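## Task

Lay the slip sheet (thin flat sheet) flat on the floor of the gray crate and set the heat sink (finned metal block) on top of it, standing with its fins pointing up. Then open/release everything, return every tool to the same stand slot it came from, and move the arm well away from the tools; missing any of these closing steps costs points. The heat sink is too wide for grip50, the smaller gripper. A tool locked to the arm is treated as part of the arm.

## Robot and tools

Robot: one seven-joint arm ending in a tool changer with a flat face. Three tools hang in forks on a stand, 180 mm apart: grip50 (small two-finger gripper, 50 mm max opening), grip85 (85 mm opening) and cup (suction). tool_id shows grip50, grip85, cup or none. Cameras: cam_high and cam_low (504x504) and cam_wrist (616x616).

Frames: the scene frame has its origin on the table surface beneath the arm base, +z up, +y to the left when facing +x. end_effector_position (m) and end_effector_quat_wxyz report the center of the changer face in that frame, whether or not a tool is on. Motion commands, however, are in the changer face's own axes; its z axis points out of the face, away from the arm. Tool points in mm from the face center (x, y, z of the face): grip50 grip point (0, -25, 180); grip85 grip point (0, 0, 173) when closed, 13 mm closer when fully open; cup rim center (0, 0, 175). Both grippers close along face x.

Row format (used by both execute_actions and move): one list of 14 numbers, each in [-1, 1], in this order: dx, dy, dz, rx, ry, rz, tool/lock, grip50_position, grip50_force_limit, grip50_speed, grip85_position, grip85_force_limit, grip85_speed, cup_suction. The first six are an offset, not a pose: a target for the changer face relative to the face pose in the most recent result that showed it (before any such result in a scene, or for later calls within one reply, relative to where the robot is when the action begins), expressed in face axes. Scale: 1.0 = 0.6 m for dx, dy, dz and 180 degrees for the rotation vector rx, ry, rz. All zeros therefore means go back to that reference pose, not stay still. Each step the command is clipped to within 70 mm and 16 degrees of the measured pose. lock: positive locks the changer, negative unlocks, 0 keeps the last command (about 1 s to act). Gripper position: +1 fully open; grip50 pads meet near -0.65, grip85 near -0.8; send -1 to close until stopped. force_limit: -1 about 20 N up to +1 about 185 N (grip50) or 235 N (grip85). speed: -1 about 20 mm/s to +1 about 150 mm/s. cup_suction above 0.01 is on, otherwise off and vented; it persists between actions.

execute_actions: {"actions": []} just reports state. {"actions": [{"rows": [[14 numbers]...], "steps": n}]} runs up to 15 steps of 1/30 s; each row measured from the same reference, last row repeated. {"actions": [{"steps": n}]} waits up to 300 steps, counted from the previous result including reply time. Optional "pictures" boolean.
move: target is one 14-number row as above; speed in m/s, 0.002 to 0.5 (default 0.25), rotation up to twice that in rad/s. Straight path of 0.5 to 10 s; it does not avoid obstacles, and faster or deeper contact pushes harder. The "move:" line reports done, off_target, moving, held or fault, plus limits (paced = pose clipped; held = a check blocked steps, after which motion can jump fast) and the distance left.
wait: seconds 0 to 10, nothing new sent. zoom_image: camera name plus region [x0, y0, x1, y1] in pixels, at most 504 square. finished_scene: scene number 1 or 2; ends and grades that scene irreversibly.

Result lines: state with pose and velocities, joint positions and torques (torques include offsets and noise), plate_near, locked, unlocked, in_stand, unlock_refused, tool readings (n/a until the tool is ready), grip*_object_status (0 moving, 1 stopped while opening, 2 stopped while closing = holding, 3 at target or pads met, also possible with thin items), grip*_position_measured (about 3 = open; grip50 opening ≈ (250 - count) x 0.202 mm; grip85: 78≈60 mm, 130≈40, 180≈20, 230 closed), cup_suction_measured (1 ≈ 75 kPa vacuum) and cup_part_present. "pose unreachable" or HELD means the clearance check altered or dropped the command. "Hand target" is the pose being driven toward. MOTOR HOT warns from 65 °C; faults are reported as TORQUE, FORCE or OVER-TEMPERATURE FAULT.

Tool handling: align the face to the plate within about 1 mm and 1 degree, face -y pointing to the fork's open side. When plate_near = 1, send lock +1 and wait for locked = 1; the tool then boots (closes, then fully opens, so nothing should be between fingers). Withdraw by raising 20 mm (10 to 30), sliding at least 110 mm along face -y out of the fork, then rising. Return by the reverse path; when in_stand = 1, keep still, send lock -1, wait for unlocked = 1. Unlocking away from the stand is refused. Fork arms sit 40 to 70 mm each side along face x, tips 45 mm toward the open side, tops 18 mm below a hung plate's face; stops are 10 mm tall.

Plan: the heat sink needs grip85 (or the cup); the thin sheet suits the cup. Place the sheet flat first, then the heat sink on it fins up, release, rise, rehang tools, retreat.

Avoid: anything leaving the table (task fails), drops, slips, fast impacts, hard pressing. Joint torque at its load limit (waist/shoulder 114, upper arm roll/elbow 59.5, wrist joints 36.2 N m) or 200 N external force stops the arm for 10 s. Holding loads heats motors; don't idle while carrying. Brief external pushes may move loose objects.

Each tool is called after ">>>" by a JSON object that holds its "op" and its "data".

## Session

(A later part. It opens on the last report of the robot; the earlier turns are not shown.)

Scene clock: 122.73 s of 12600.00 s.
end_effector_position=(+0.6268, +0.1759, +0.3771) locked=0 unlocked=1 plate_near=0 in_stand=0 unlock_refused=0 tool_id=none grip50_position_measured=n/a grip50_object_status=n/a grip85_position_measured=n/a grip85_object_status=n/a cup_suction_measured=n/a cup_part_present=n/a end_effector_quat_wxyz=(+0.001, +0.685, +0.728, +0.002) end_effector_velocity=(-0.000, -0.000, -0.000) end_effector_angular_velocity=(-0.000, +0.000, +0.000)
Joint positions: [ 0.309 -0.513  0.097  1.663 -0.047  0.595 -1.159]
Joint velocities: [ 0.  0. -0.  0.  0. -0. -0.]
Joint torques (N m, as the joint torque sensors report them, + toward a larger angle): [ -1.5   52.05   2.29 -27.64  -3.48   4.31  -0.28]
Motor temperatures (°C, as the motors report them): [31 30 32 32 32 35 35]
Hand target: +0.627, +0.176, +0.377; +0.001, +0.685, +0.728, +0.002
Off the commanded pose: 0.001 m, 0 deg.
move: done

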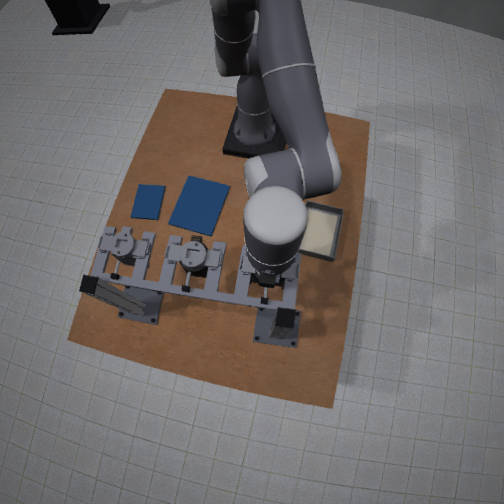

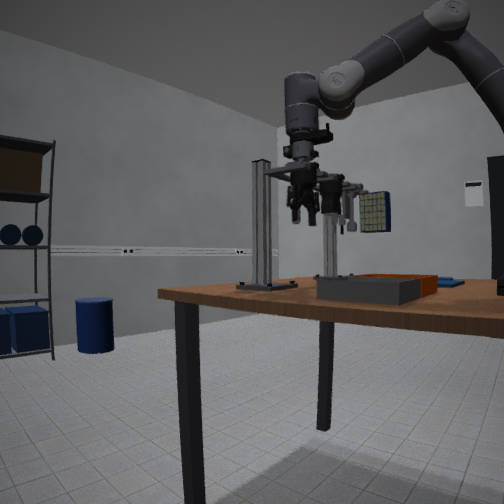

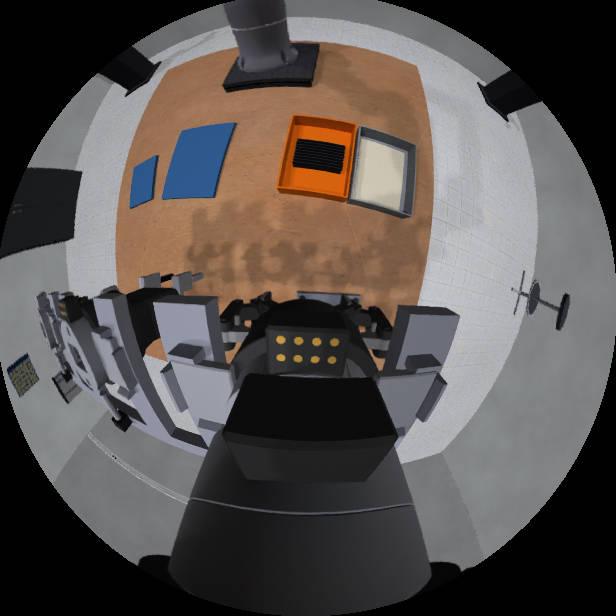

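>>> {"op": "move", "data": {"target": [-0.0007,0.0005,0.0268,0,0,0,0,0,0,0,1,0,0,0], "speed": 0.008}}

>>> {"op": "move", "data": {"target": [0,0,0,0,0,0,1,0,0,0,1,0,0,0]}}

>>> {"op": "execute_actions", "data": {"actions": [{"steps":24}], "pictures": false}}

>>> {"op": "move", "data": {"target": [0,0,-0.033,0,0,0,0,0,0,0,1,0,0,0], "speed": 0.04}}

>>> {"op": "move", "data": {"target": [0,-0.3,0,0,0,0,0,0,0,0,1,0,0,0], "speed": 0.12}}

>>> {"op": "move", "data": {"target": [0.017,-0.1423,0.205,0,0,0.5422,0,0,0,0,1,0,0,0], "speed": 0.4}}

Scene clock: 126.67 s of 12600.00 s.
end_effector_position=(+0.6273, +0.1755, +0.3615) locked=0 unlocked=1 plate_near=1 in_stand=1 unlock_refused=0 tool_id=none grip50_position_measured=n/a grip50_object_status=n/a grip85_position_measured=n/a grip85_object_status=n/a cup_suction_measured=n/a cup_part_present=n/a end_effector_quat_wxyz=(+0.001, +0.685, +0.728, +0.002) end_effector_velocity=(-0.000, +0.000, -0.000) end_effector_angular_velocity=(-0.000, +0.000, +0.001)
Joint positions: [ 0.309 -0.534  0.096  1.676 -0.05   0.63  -1.159]
Joint velocities: [ 0. -0.  0.  0. -0. -0. -0.]
Joint torques (N m, as the joint torque sensors report them, + toward a larger angle): [  0.47  47.9    1.27 -26.37  -3.67   4.69   0.38]
Motor temperatures (°C, as the motors report them): [31 30 32 32 32 35 35]
Hand target: +0.627, +0.175, +0.361; +0.001, +0.685, +0.728, +0.002
Off the commanded pose: 0.000 m, 0 deg.
move: done

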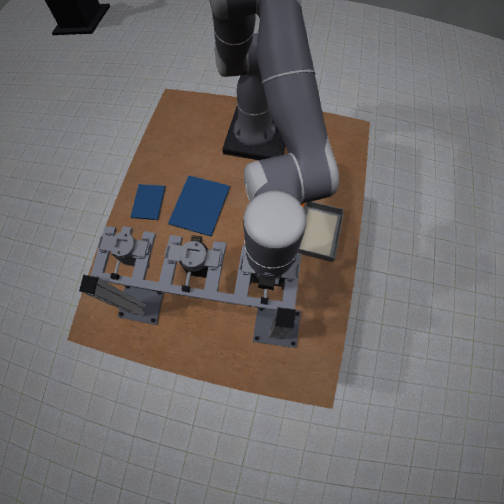

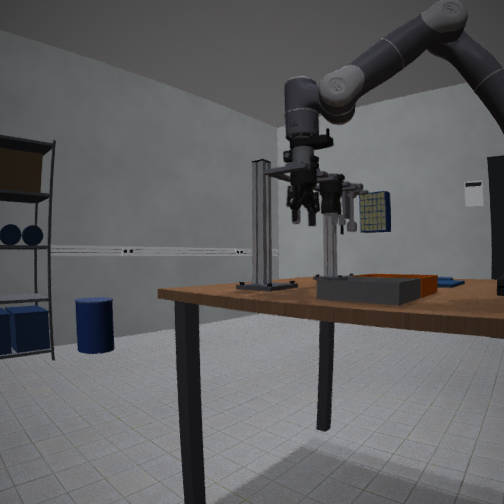

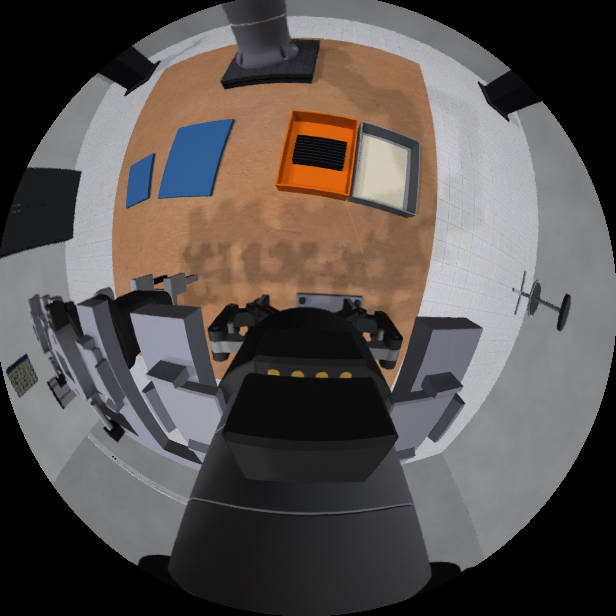

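Scene clock: 127.17 s of 12600.00 s.
end_effector_position=(+0.6273, +0.1755, +0.3616) locked=0 unlocked=0 plate_near=1 in_stand=1 unlock_refused=0 tool_id=none grip50_position_measured=n/a grip50_object_status=n/a grip85_position_measured=n/a grip85_object_status=n/a cup_suction_measured=n/a cup_part_present=n/a end_effector_quat_wxyz=(+0.001, +0.685, +0.728, +0.002) end_effector_velocity=(-0.000, +0.000, -0.000) end_effector_angular_velocity=(-0.000, +0.001, +0.001)
Joint positions: [ 0.309 -0.534  0.096  1.676 -0.05   0.63  -1.159]
Joint velocities: [ 0.    -0.     0.     0.001 -0.     0.    -0.   ]
Joint torques (N m, as the joint torque sensors report them, + toward a larger angle): [  0.11  49.72   2.38 -27.51  -3.29   4.29   0.08]
Motor temperatures (°C, as the motors report them): [31 30 32 32 32 35 35]
Hand target: +0.627, +0.175, +0.361; +0.001, +0.685, +0.728, +0.002
Off the commanded pose: 0.000 m, 0 deg.
move: done

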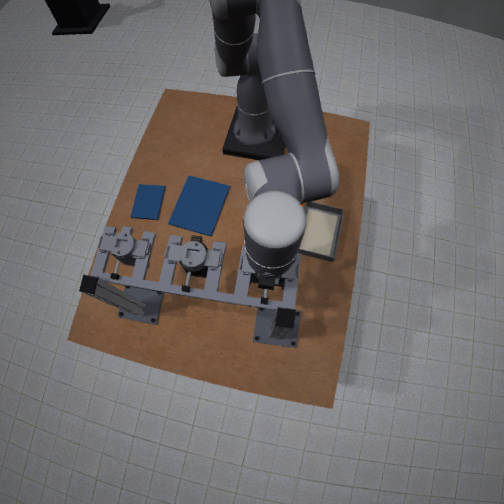

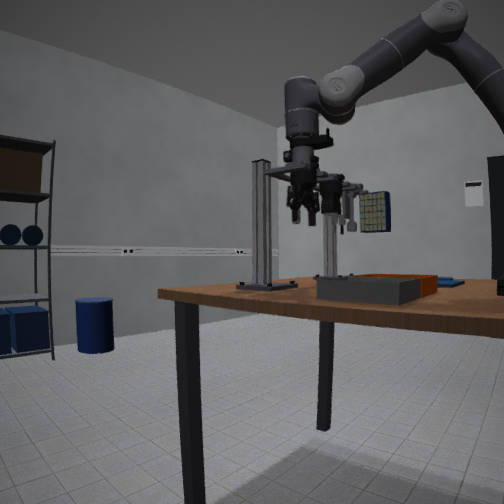

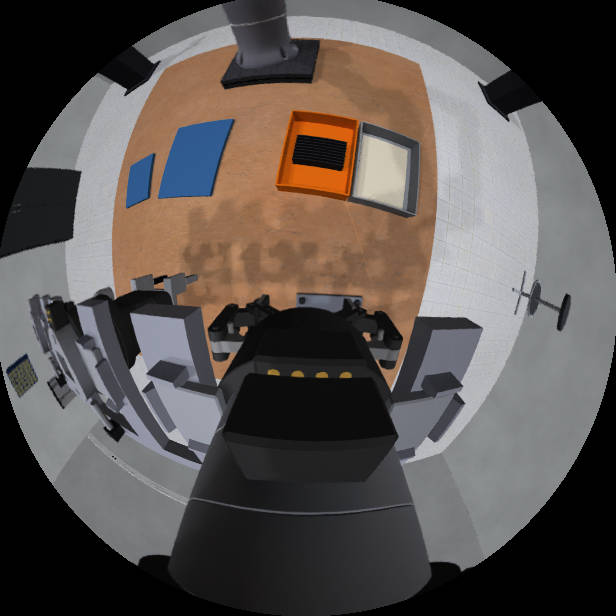

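Scene clock: 127.97 s of 12600.00 s.
end_effector_position=(+0.6274, +0.1755, +0.3617) locked=1 unlocked=0 plate_near=1 in_stand=1 unlock_refused=0 tool_id=grip85 grip50_position_measured=n/a grip50_object_status=n/a grip85_position_measured=n/a grip85_object_status=n/a cup_suction_measured=n/a cup_part_present=n/a end_effector_quat_wxyz=(+0.001, +0.685, +0.728, +0.002) end_effector_velocity=(+0.000, +0.000, +0.000) end_effector_angular_velocity=(+0.000, -0.001, +0.000)
Joint positions: [ 0.309 -0.534  0.096  1.676 -0.05   0.63  -1.159]
Joint velocities: [ 0.  0.  0. -0. -0.  0.  0.]
Joint torques (N m, as the joint torque sensors report them, + toward a larger angle): [ -0.21  57.39   1.94 -32.35  -4.75   5.69  -0.06]
Motor temperatures (°C, as the motors report them): [31 30 32 32 32 35 35]
Hand target: +0.627, +0.175, +0.361; +0.001, +0.685, +0.728, +0.002
Off the commanded pose: 0.000 m, 0 deg.
Steps of this call (steps 1 to 24: nothing new was sent). Readings (end_effector_position | what the end effector reports):
1: (+0.6273, +0.1755, +0.3616) | locked=0 unlocked=0 plate_near=1 in_stand=1 unlock_refused=0 tool_id=none grip50_position_measured=n/a grip50_object_status=n/a grip85_position_measured=n/a grip85_object_status=n/a cup_suction_measured=n/a cup_part_present=n/a
2: (+0.6273, +0.1755, +0.3616) | locked=0 unlocked=0 plate_near=1 in_stand=1 unlock_refused=0 tool_id=none grip50_position_measured=n/a grip50_object_status=n/a grip85_position_measured=n/a grip85_object_status=n/a cup_suction_measured=n/a cup_part_present=n/a
4: (+0.6273, +0.1755, +0.3616) | locked=0 unlocked=0 plate_near=1 in_stand=1 unlock_refused=0 tool_id=none grip50_position_measured=n/a grip50_object_status=n/a grip85_position_measured=n/a grip85_object_status=n/a cup_suction_measured=n/a cup_part_present=n/a
8: (+0.6273, +0.1755, +0.3615) | locked=0 unlocked=0 plate_near=1 in_stand=1 unlock_refused=0 tool_id=none grip50_position_measured=n/a grip50_object_status=n/a grip85_position_measured=n/a grip85_object_status=n/a cup_suction_measured=n/a cup_part_present=n/a
24: the state above

Scene clock: 128.70 s of 12600.00 s.
end_effector_position=(+0.6273, +0.1755, +0.3817) locked=1 unlocked=0 plate_near=1 in_stand=0 unlock_refused=0 tool_id=grip85 grip50_position_measured=n/a grip50_object_status=n/a grip85_position_measured=n/a grip85_object_status=n/a cup_suction_measured=n/a cup_part_present=n/a end_effector_quat_wxyz=(+0.001, +0.685, +0.728, +0.002) end_effector_velocity=(-0.000, -0.000, -0.000) end_effector_angular_velocity=(+0.000, +0.000, -0.001)
Joint positions: [ 0.307 -0.508  0.098  1.658 -0.047  0.586 -1.16 ]
Joint velocities: [-0.    -0.    -0.     0.     0.    -0.     0.001]
Joint torques (N m, as the joint torque sensors report them, + toward a larger angle): [ -1.22  59.26   2.59 -33.8   -4.37   5.98  -0.69]
Motor temperatures (°C, as the motors report them): [31 30 32 32 32 35 35]
Hand target: +0.627, +0.176, +0.382; +0.001, +0.685, +0.728, +0.002
Off the commanded pose: 0.000 m, 0 deg.
move: done

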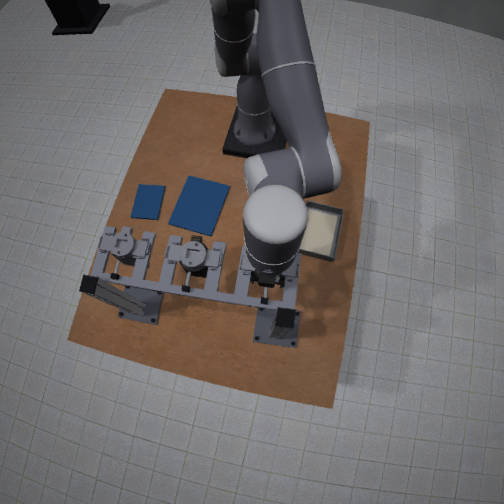

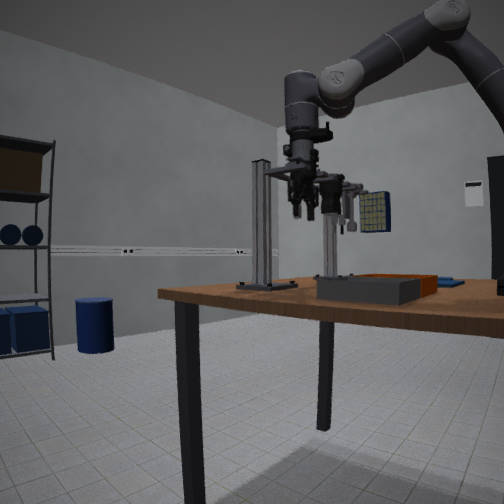

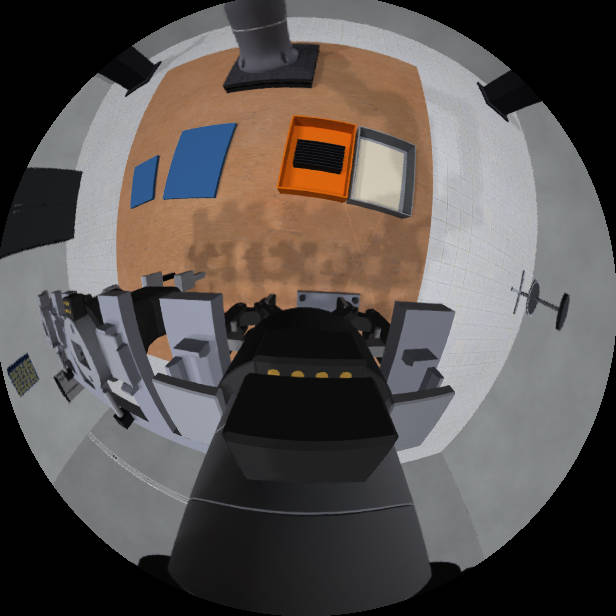

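Scene clock: 130.50 s of 12600.00 s.
end_effector_position=(+0.4476, +0.1649, +0.3811) locked=1 unlocked=0 plate_near=1 in_stand=0 unlock_refused=0 tool_id=grip85 grip50_position_measured=n/a grip50_object_status=n/a grip85_position_measured=n/a grip85_object_status=n/a cup_suction_measured=n/a cup_part_present=n/a end_effector_quat_wxyz=(+0.001, +0.685, +0.729, +0.002) end_effector_velocity=(+0.000, +0.000, -0.000) end_effector_angular_velocity=(-0.000, +0.000, +0.001)
Joint positions: [ 0.337 -0.141  0.195  2.184 -0.025  0.747 -1.032]
Joint velocities: [ 0.    -0.001  0.    -0.    -0.     0.    -0.   ]
Joint torques (N m, as the joint torque sensors report them, + toward a larger angle): [ -0.94  37.35   0.29 -30.98  -4.54   5.76  -0.21]
Motor temperatures (°C, as the motors report them): [31 30 32 32 32 35 35]
Hand target: +0.448, +0.165, +0.381; +0.001, +0.685, +0.729, +0.002
Off the commanded pose: 0.000 m, 0 deg.
move: done

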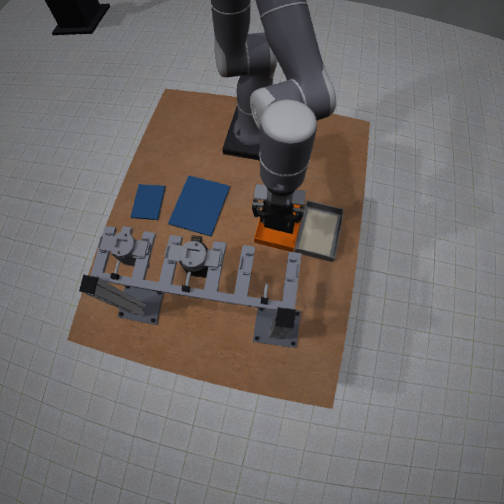

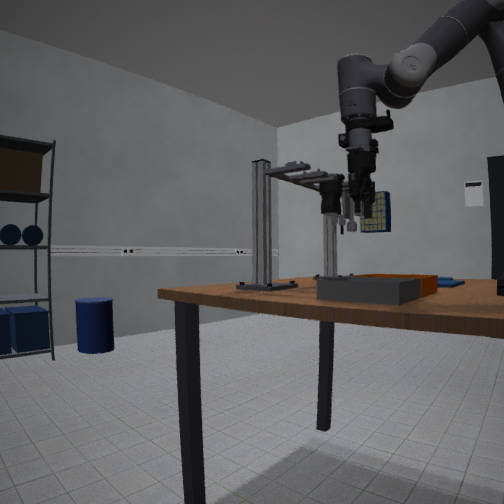

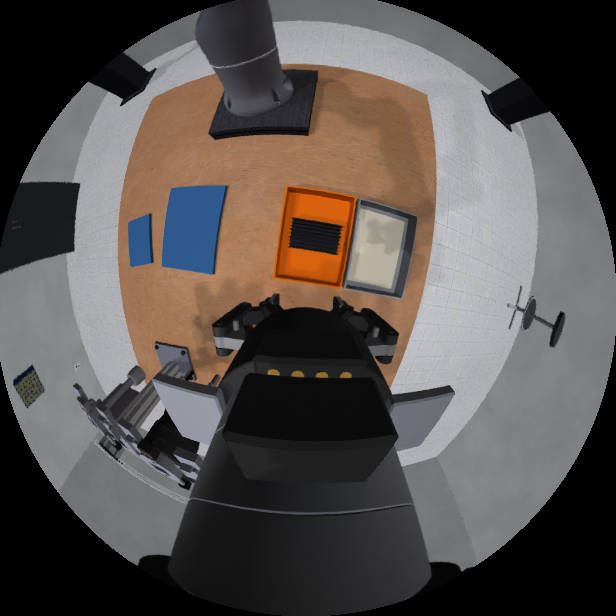

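Scene clock: 133.00 s of 12600.00 s.
end_effector_position=(+0.3622, +0.1703, +0.2571) locked=1 unlocked=0 plate_near=1 in_stand=0 unlock_refused=0 tool_id=grip85 grip50_position_measured=n/a grip50_object_status=n/a grip85_position_measured=3 grip85_object_status=3 cup_suction_measured=n/a cup_part_present=n/a end_effector_quat_wxyz=(-0.001, +0.999, -0.035, +0.002) end_effector_velocity=(+0.000, -0.000, +0.000) end_effector_angular_velocity=(+0.000, -0.000, -0.000)
Joint positions: [ 0.606 -0.285  0.054  2.51  -0.017  1.22   0.797]
Joint velocities: [-0.  0. -0. -0.  0.  0. -0.]
Joint torques (N m, as the joint torque sensors report them, + toward a larger angle): [ -1.99  35.12  -0.52 -19.33  -2.01   5.81  -0.34]
Motor temperatures (°C, as the motors report them): [31 30 32 32 32 35 35]
Hand target: +0.362, +0.170, +0.257; -0.001, +0.999, -0.035, +0.002
Off the commanded pose: 0.001 m, 0 deg.
move: done

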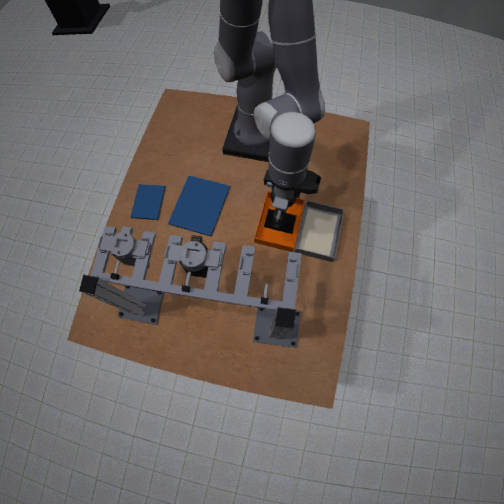

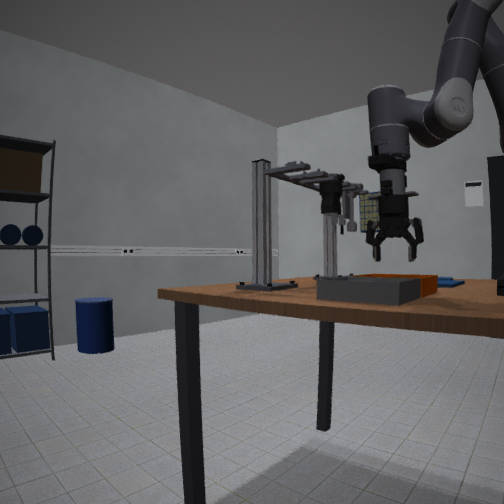

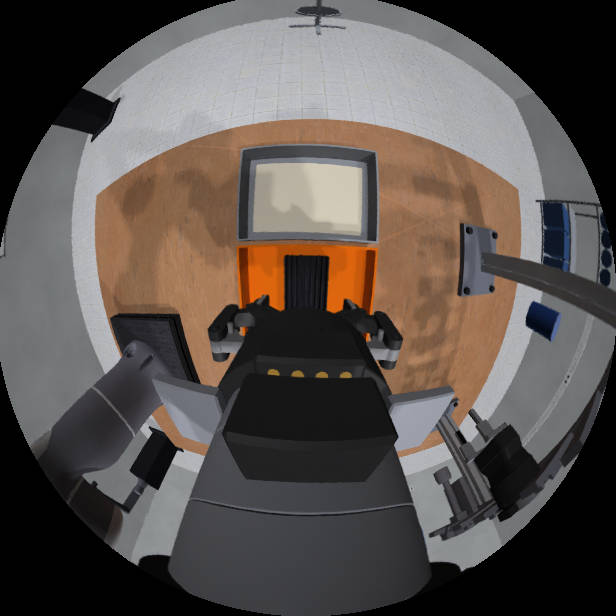

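>>> {"op": "move", "data": {"target": [-0.001,0,0.099,0,0,0,0,0,0,0,1,0,0,0], "speed": 0.06}}

>>> {"op": "move", "data": {"target": [0,0,0,0,0,0,0,0,0,0,-1,-0.4,-0.5,0]}}

>>> {"op": "move", "data": {"target": [0,0,-0.11,0,0,0,0,0,0,0,-1,-0.4,-0.5,0], "speed": 0.1}}

>>> {"op": "move", "data": {"target": [0,-0.231,0,0,0,0,0,0,0,0,-1,-0.4,-0.5,0], "speed": 0.15}}

>>> {"op": "move", "data": {"target": [0,0,0.1,0,0,0,0,0,0,0,-1,-0.4,-0.5,0], "speed": 0.04}}

Scene clock: 136.13 s of 12600.00 s.
end_effector_position=(+0.3618, +0.1704, +0.1974) locked=1 unlocked=0 plate_near=1 in_stand=0 unlock_refused=0 tool_id=grip85 grip50_position_measured=n/a grip50_object_status=n/a grip85_position_measured=3 grip85_object_status=3 cup_suction_measured=n/a cup_part_present=n/a end_effector_quat_wxyz=(-0.001, +0.999, -0.035, +0.002) end_effector_velocity=(-0.000, +0.000, +0.000) end_effector_angular_velocity=(+0.000, -0.000, +0.000)
Joint positions: [ 0.631 -0.498  0.029  2.512 -0.026  1.435  0.805]
Joint velocities: [ 0.  0. -0.  0.  0. -0. -0.]
Joint torques (N m, as the joint torque sensors report them, + toward a larger angle): [  0.02  38.88  -0.76 -13.14  -0.66   5.32   0.54]
Motor temperatures (°C, as the motors report them): [31 30 32 32 32 35 35]
Hand target: +0.362, +0.170, +0.197; -0.001, +0.999, -0.036, +0.002
Off the commanded pose: 0.000 m, 0 deg.
move: done

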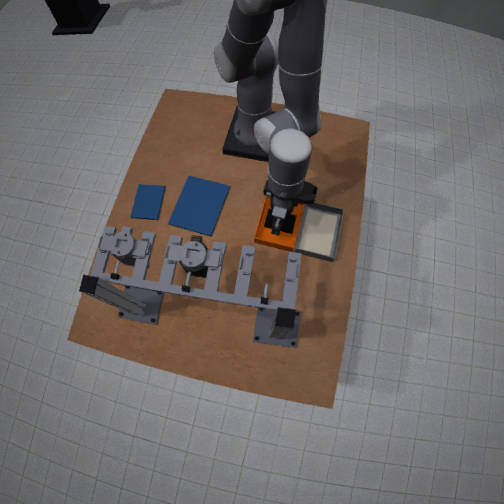

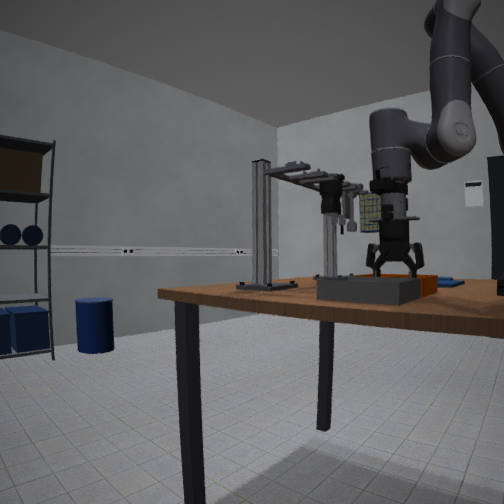

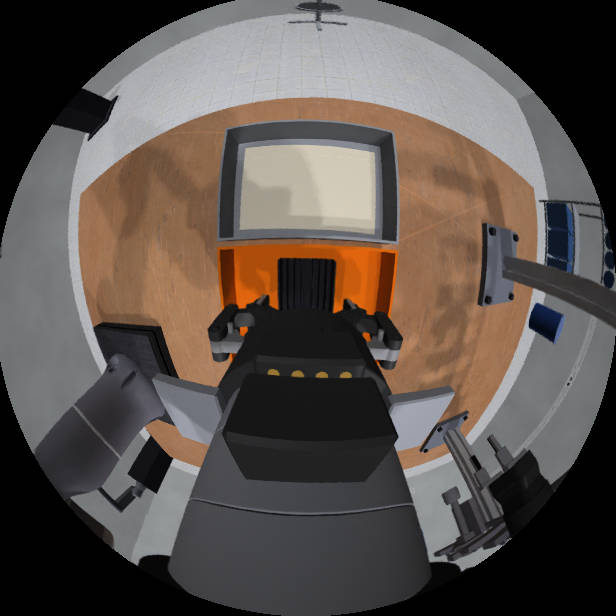

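Scene clock: 137.00 s of 12600.00 s.
end_effector_position=(+0.3620, +0.1706, +0.1977) locked=1 unlocked=0 plate_near=1 in_stand=0 unlock_refused=0 tool_id=grip85 grip50_position_measured=n/a grip50_object_status=n/a grip85_position_measured=80 grip85_object_status=2 cup_suction_measured=n/a cup_part_present=n/a end_effector_quat_wxyz=(-0.001, +0.999, -0.035, +0.003) end_effector_velocity=(-0.000, -0.000, -0.000) end_effector_angular_velocity=(-0.000, +0.000, +0.000)
Joint positions: [ 0.631 -0.497  0.029  2.512 -0.026  1.435  0.805]
Joint velocities: [ 0.  0.  0.  0.  0.  0. -0.]
Joint torques (N m, as the joint torque sensors report them, + toward a larger angle): [ -0.23  34.55   0.7  -11.33  -0.55   5.18   0.14]
Motor temperatures (°C, as the motors report them): [31 30 32 32 32 35 35]
Hand target: +0.362, +0.170, +0.197; -0.001, +0.999, -0.035, +0.002
Off the commanded pose: 0.000 m, 0 deg.
move: done

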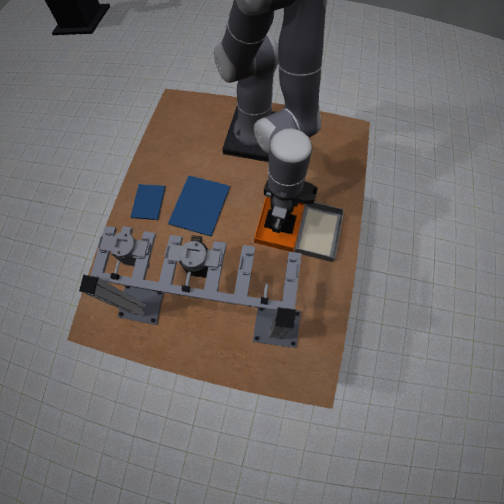

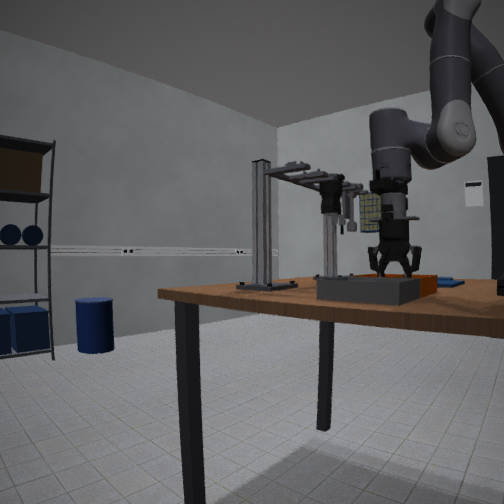

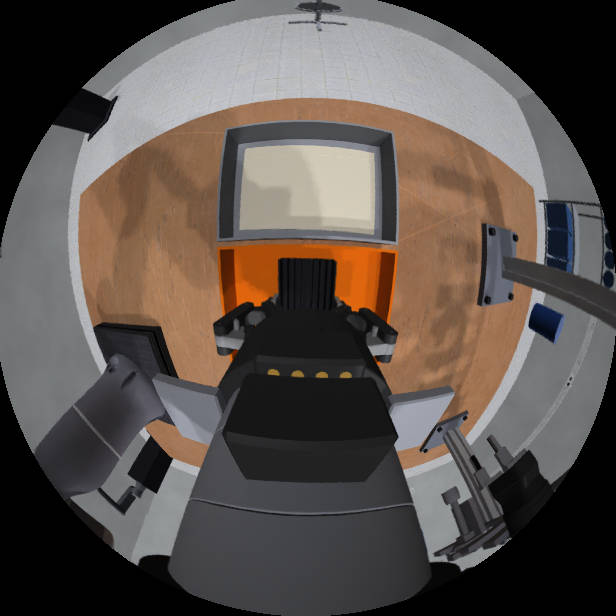

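Scene clock: 137.93 s of 12600.00 s.
end_effector_position=(+0.3617, +0.1704, +0.2640) locked=1 unlocked=0 plate_near=1 in_stand=0 unlock_refused=0 tool_id=grip85 grip50_position_measured=n/a grip50_object_status=n/a grip85_position_measured=80 grip85_object_status=2 cup_suction_measured=n/a cup_part_present=n/a end_effector_quat_wxyz=(-0.001, +0.999, -0.035, +0.003) end_effector_velocity=(-0.000, -0.000, -0.000) end_effector_angular_velocity=(+0.000, +0.000, -0.001)
Joint positions: [ 0.605 -0.262  0.057  2.509 -0.014  1.197  0.797]
Joint velocities: [-0.    -0.001  0.     0.     0.001  0.001 -0.   ]
Joint torques (N m, as the joint torque sensors report them, + toward a larger angle): [ -0.68  33.49   1.3  -20.09  -1.97   6.3   -0.19]
Motor temperatures (°C, as the motors report them): [31 30 32 32 32 35 35]
Hand target: +0.362, +0.170, +0.264; -0.001, +0.999, -0.035, +0.003
Off the commanded pose: 0.000 m, 0 deg.
move: done

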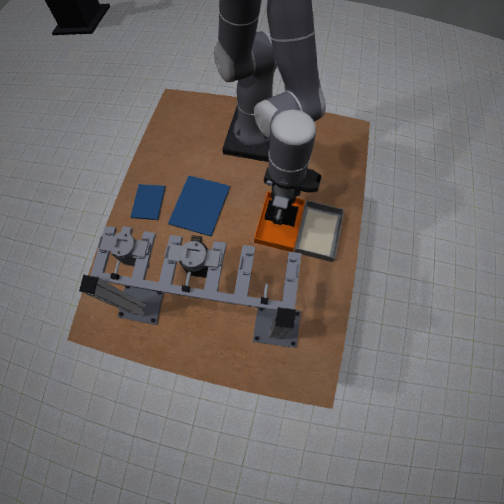

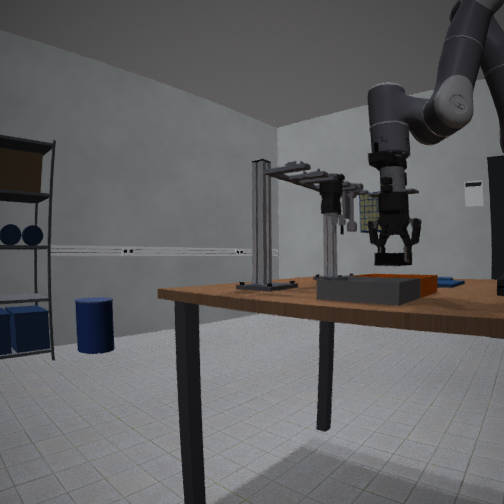

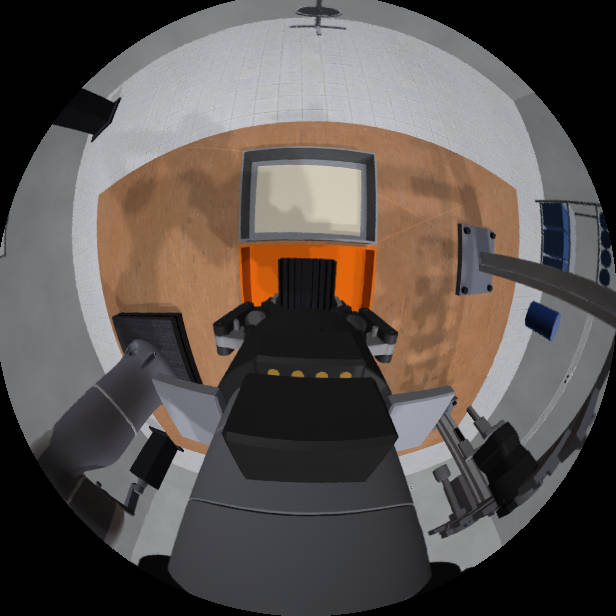

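Scene clock: 139.17 s of 12600.00 s.
end_effector_position=(+0.3711, +0.3087, +0.2640) locked=1 unlocked=0 plate_near=1 in_stand=0 unlock_refused=0 tool_id=grip85 grip50_position_measured=n/a grip50_object_status=n/a grip85_position_measured=80 grip85_object_status=2 cup_suction_measured=n/a cup_part_present=n/a end_effector_quat_wxyz=(-0.001, +0.999, -0.035, +0.002) end_effector_velocity=(+0.000, -0.000, +0.000) end_effector_angular_velocity=(+0.000, -0.000, -0.002)
Joint positions: [ 0.776 -0.394  0.089  2.273 -0.052  1.093  1.028]
Joint velocities: [-0.001 -0.     0.    -0.     0.    -0.     0.001]
Joint torques (N m, as the joint torque sensors report them, + toward a larger angle): [ -1.06  45.55   0.93 -23.5   -2.74   6.16  -0.34]
Motor temperatures (°C, as the motors report them): [31 30 32 32 32 35 35]
Hand target: +0.371, +0.309, +0.264; -0.001, +0.999, -0.035, +0.003
Off the commanded pose: 0.001 m, 0 deg.
move: done

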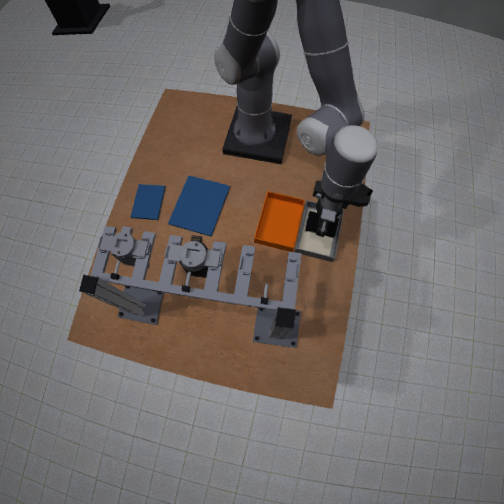

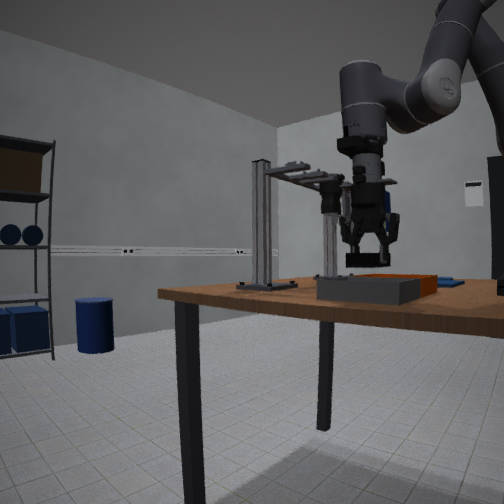

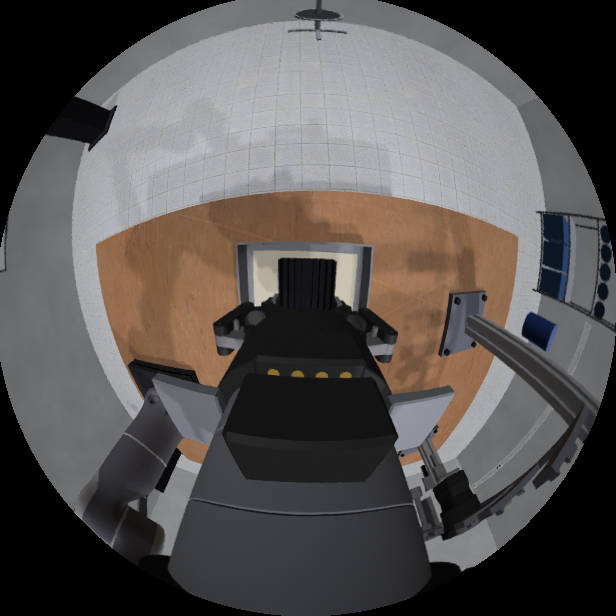

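Scene clock: 140.90 s of 12600.00 s.
end_effector_position=(+0.3712, +0.3087, +0.2036) locked=1 unlocked=0 plate_near=1 in_stand=0 unlock_refused=0 tool_id=grip85 grip50_position_measured=n/a grip50_object_status=n/a grip85_position_measured=80 grip85_object_status=2 cup_suction_measured=n/a cup_part_present=n/a end_effector_quat_wxyz=(-0.001, +0.999, -0.035, +0.002) end_effector_velocity=(-0.000, +0.000, +0.000) end_effector_angular_velocity=(+0.000, -0.000, +0.001)
Joint positions: [ 0.8   -0.556  0.06   2.28  -0.068  1.262  1.039]
Joint velocities: [ 0.  0.  0.  0. -0.  0. -0.]
Joint torques (N m, as the joint torque sensors report them, + toward a larger angle): [  0.67  48.18  -0.07 -18.47  -1.99   5.99   0.34]
Motor temperatures (°C, as the motors report them): [31 30 32 32 32 35 35]
Hand target: +0.371, +0.309, +0.204; -0.001, +0.999, -0.035, +0.002
Off the commanded pose: 0.000 m, 0 deg.
move: done

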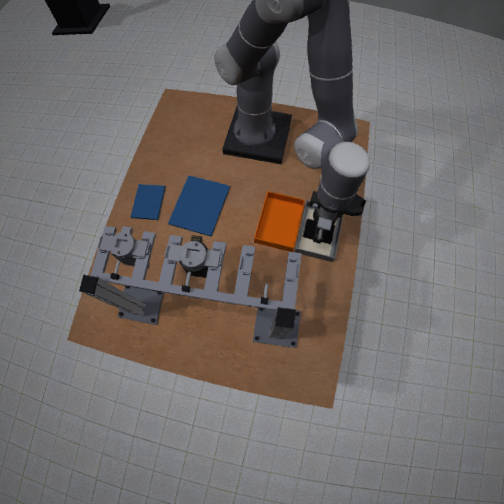

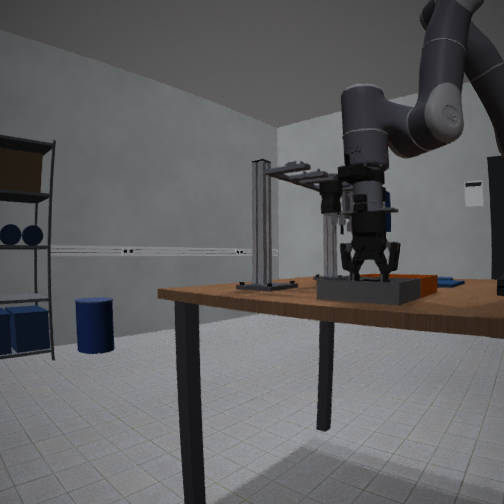

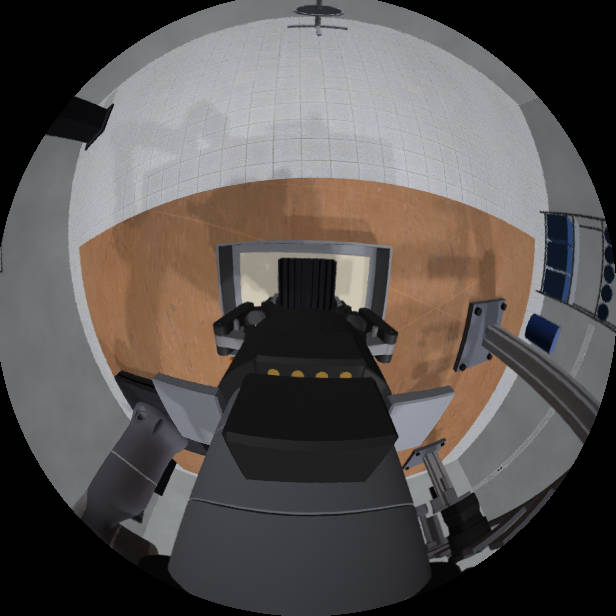

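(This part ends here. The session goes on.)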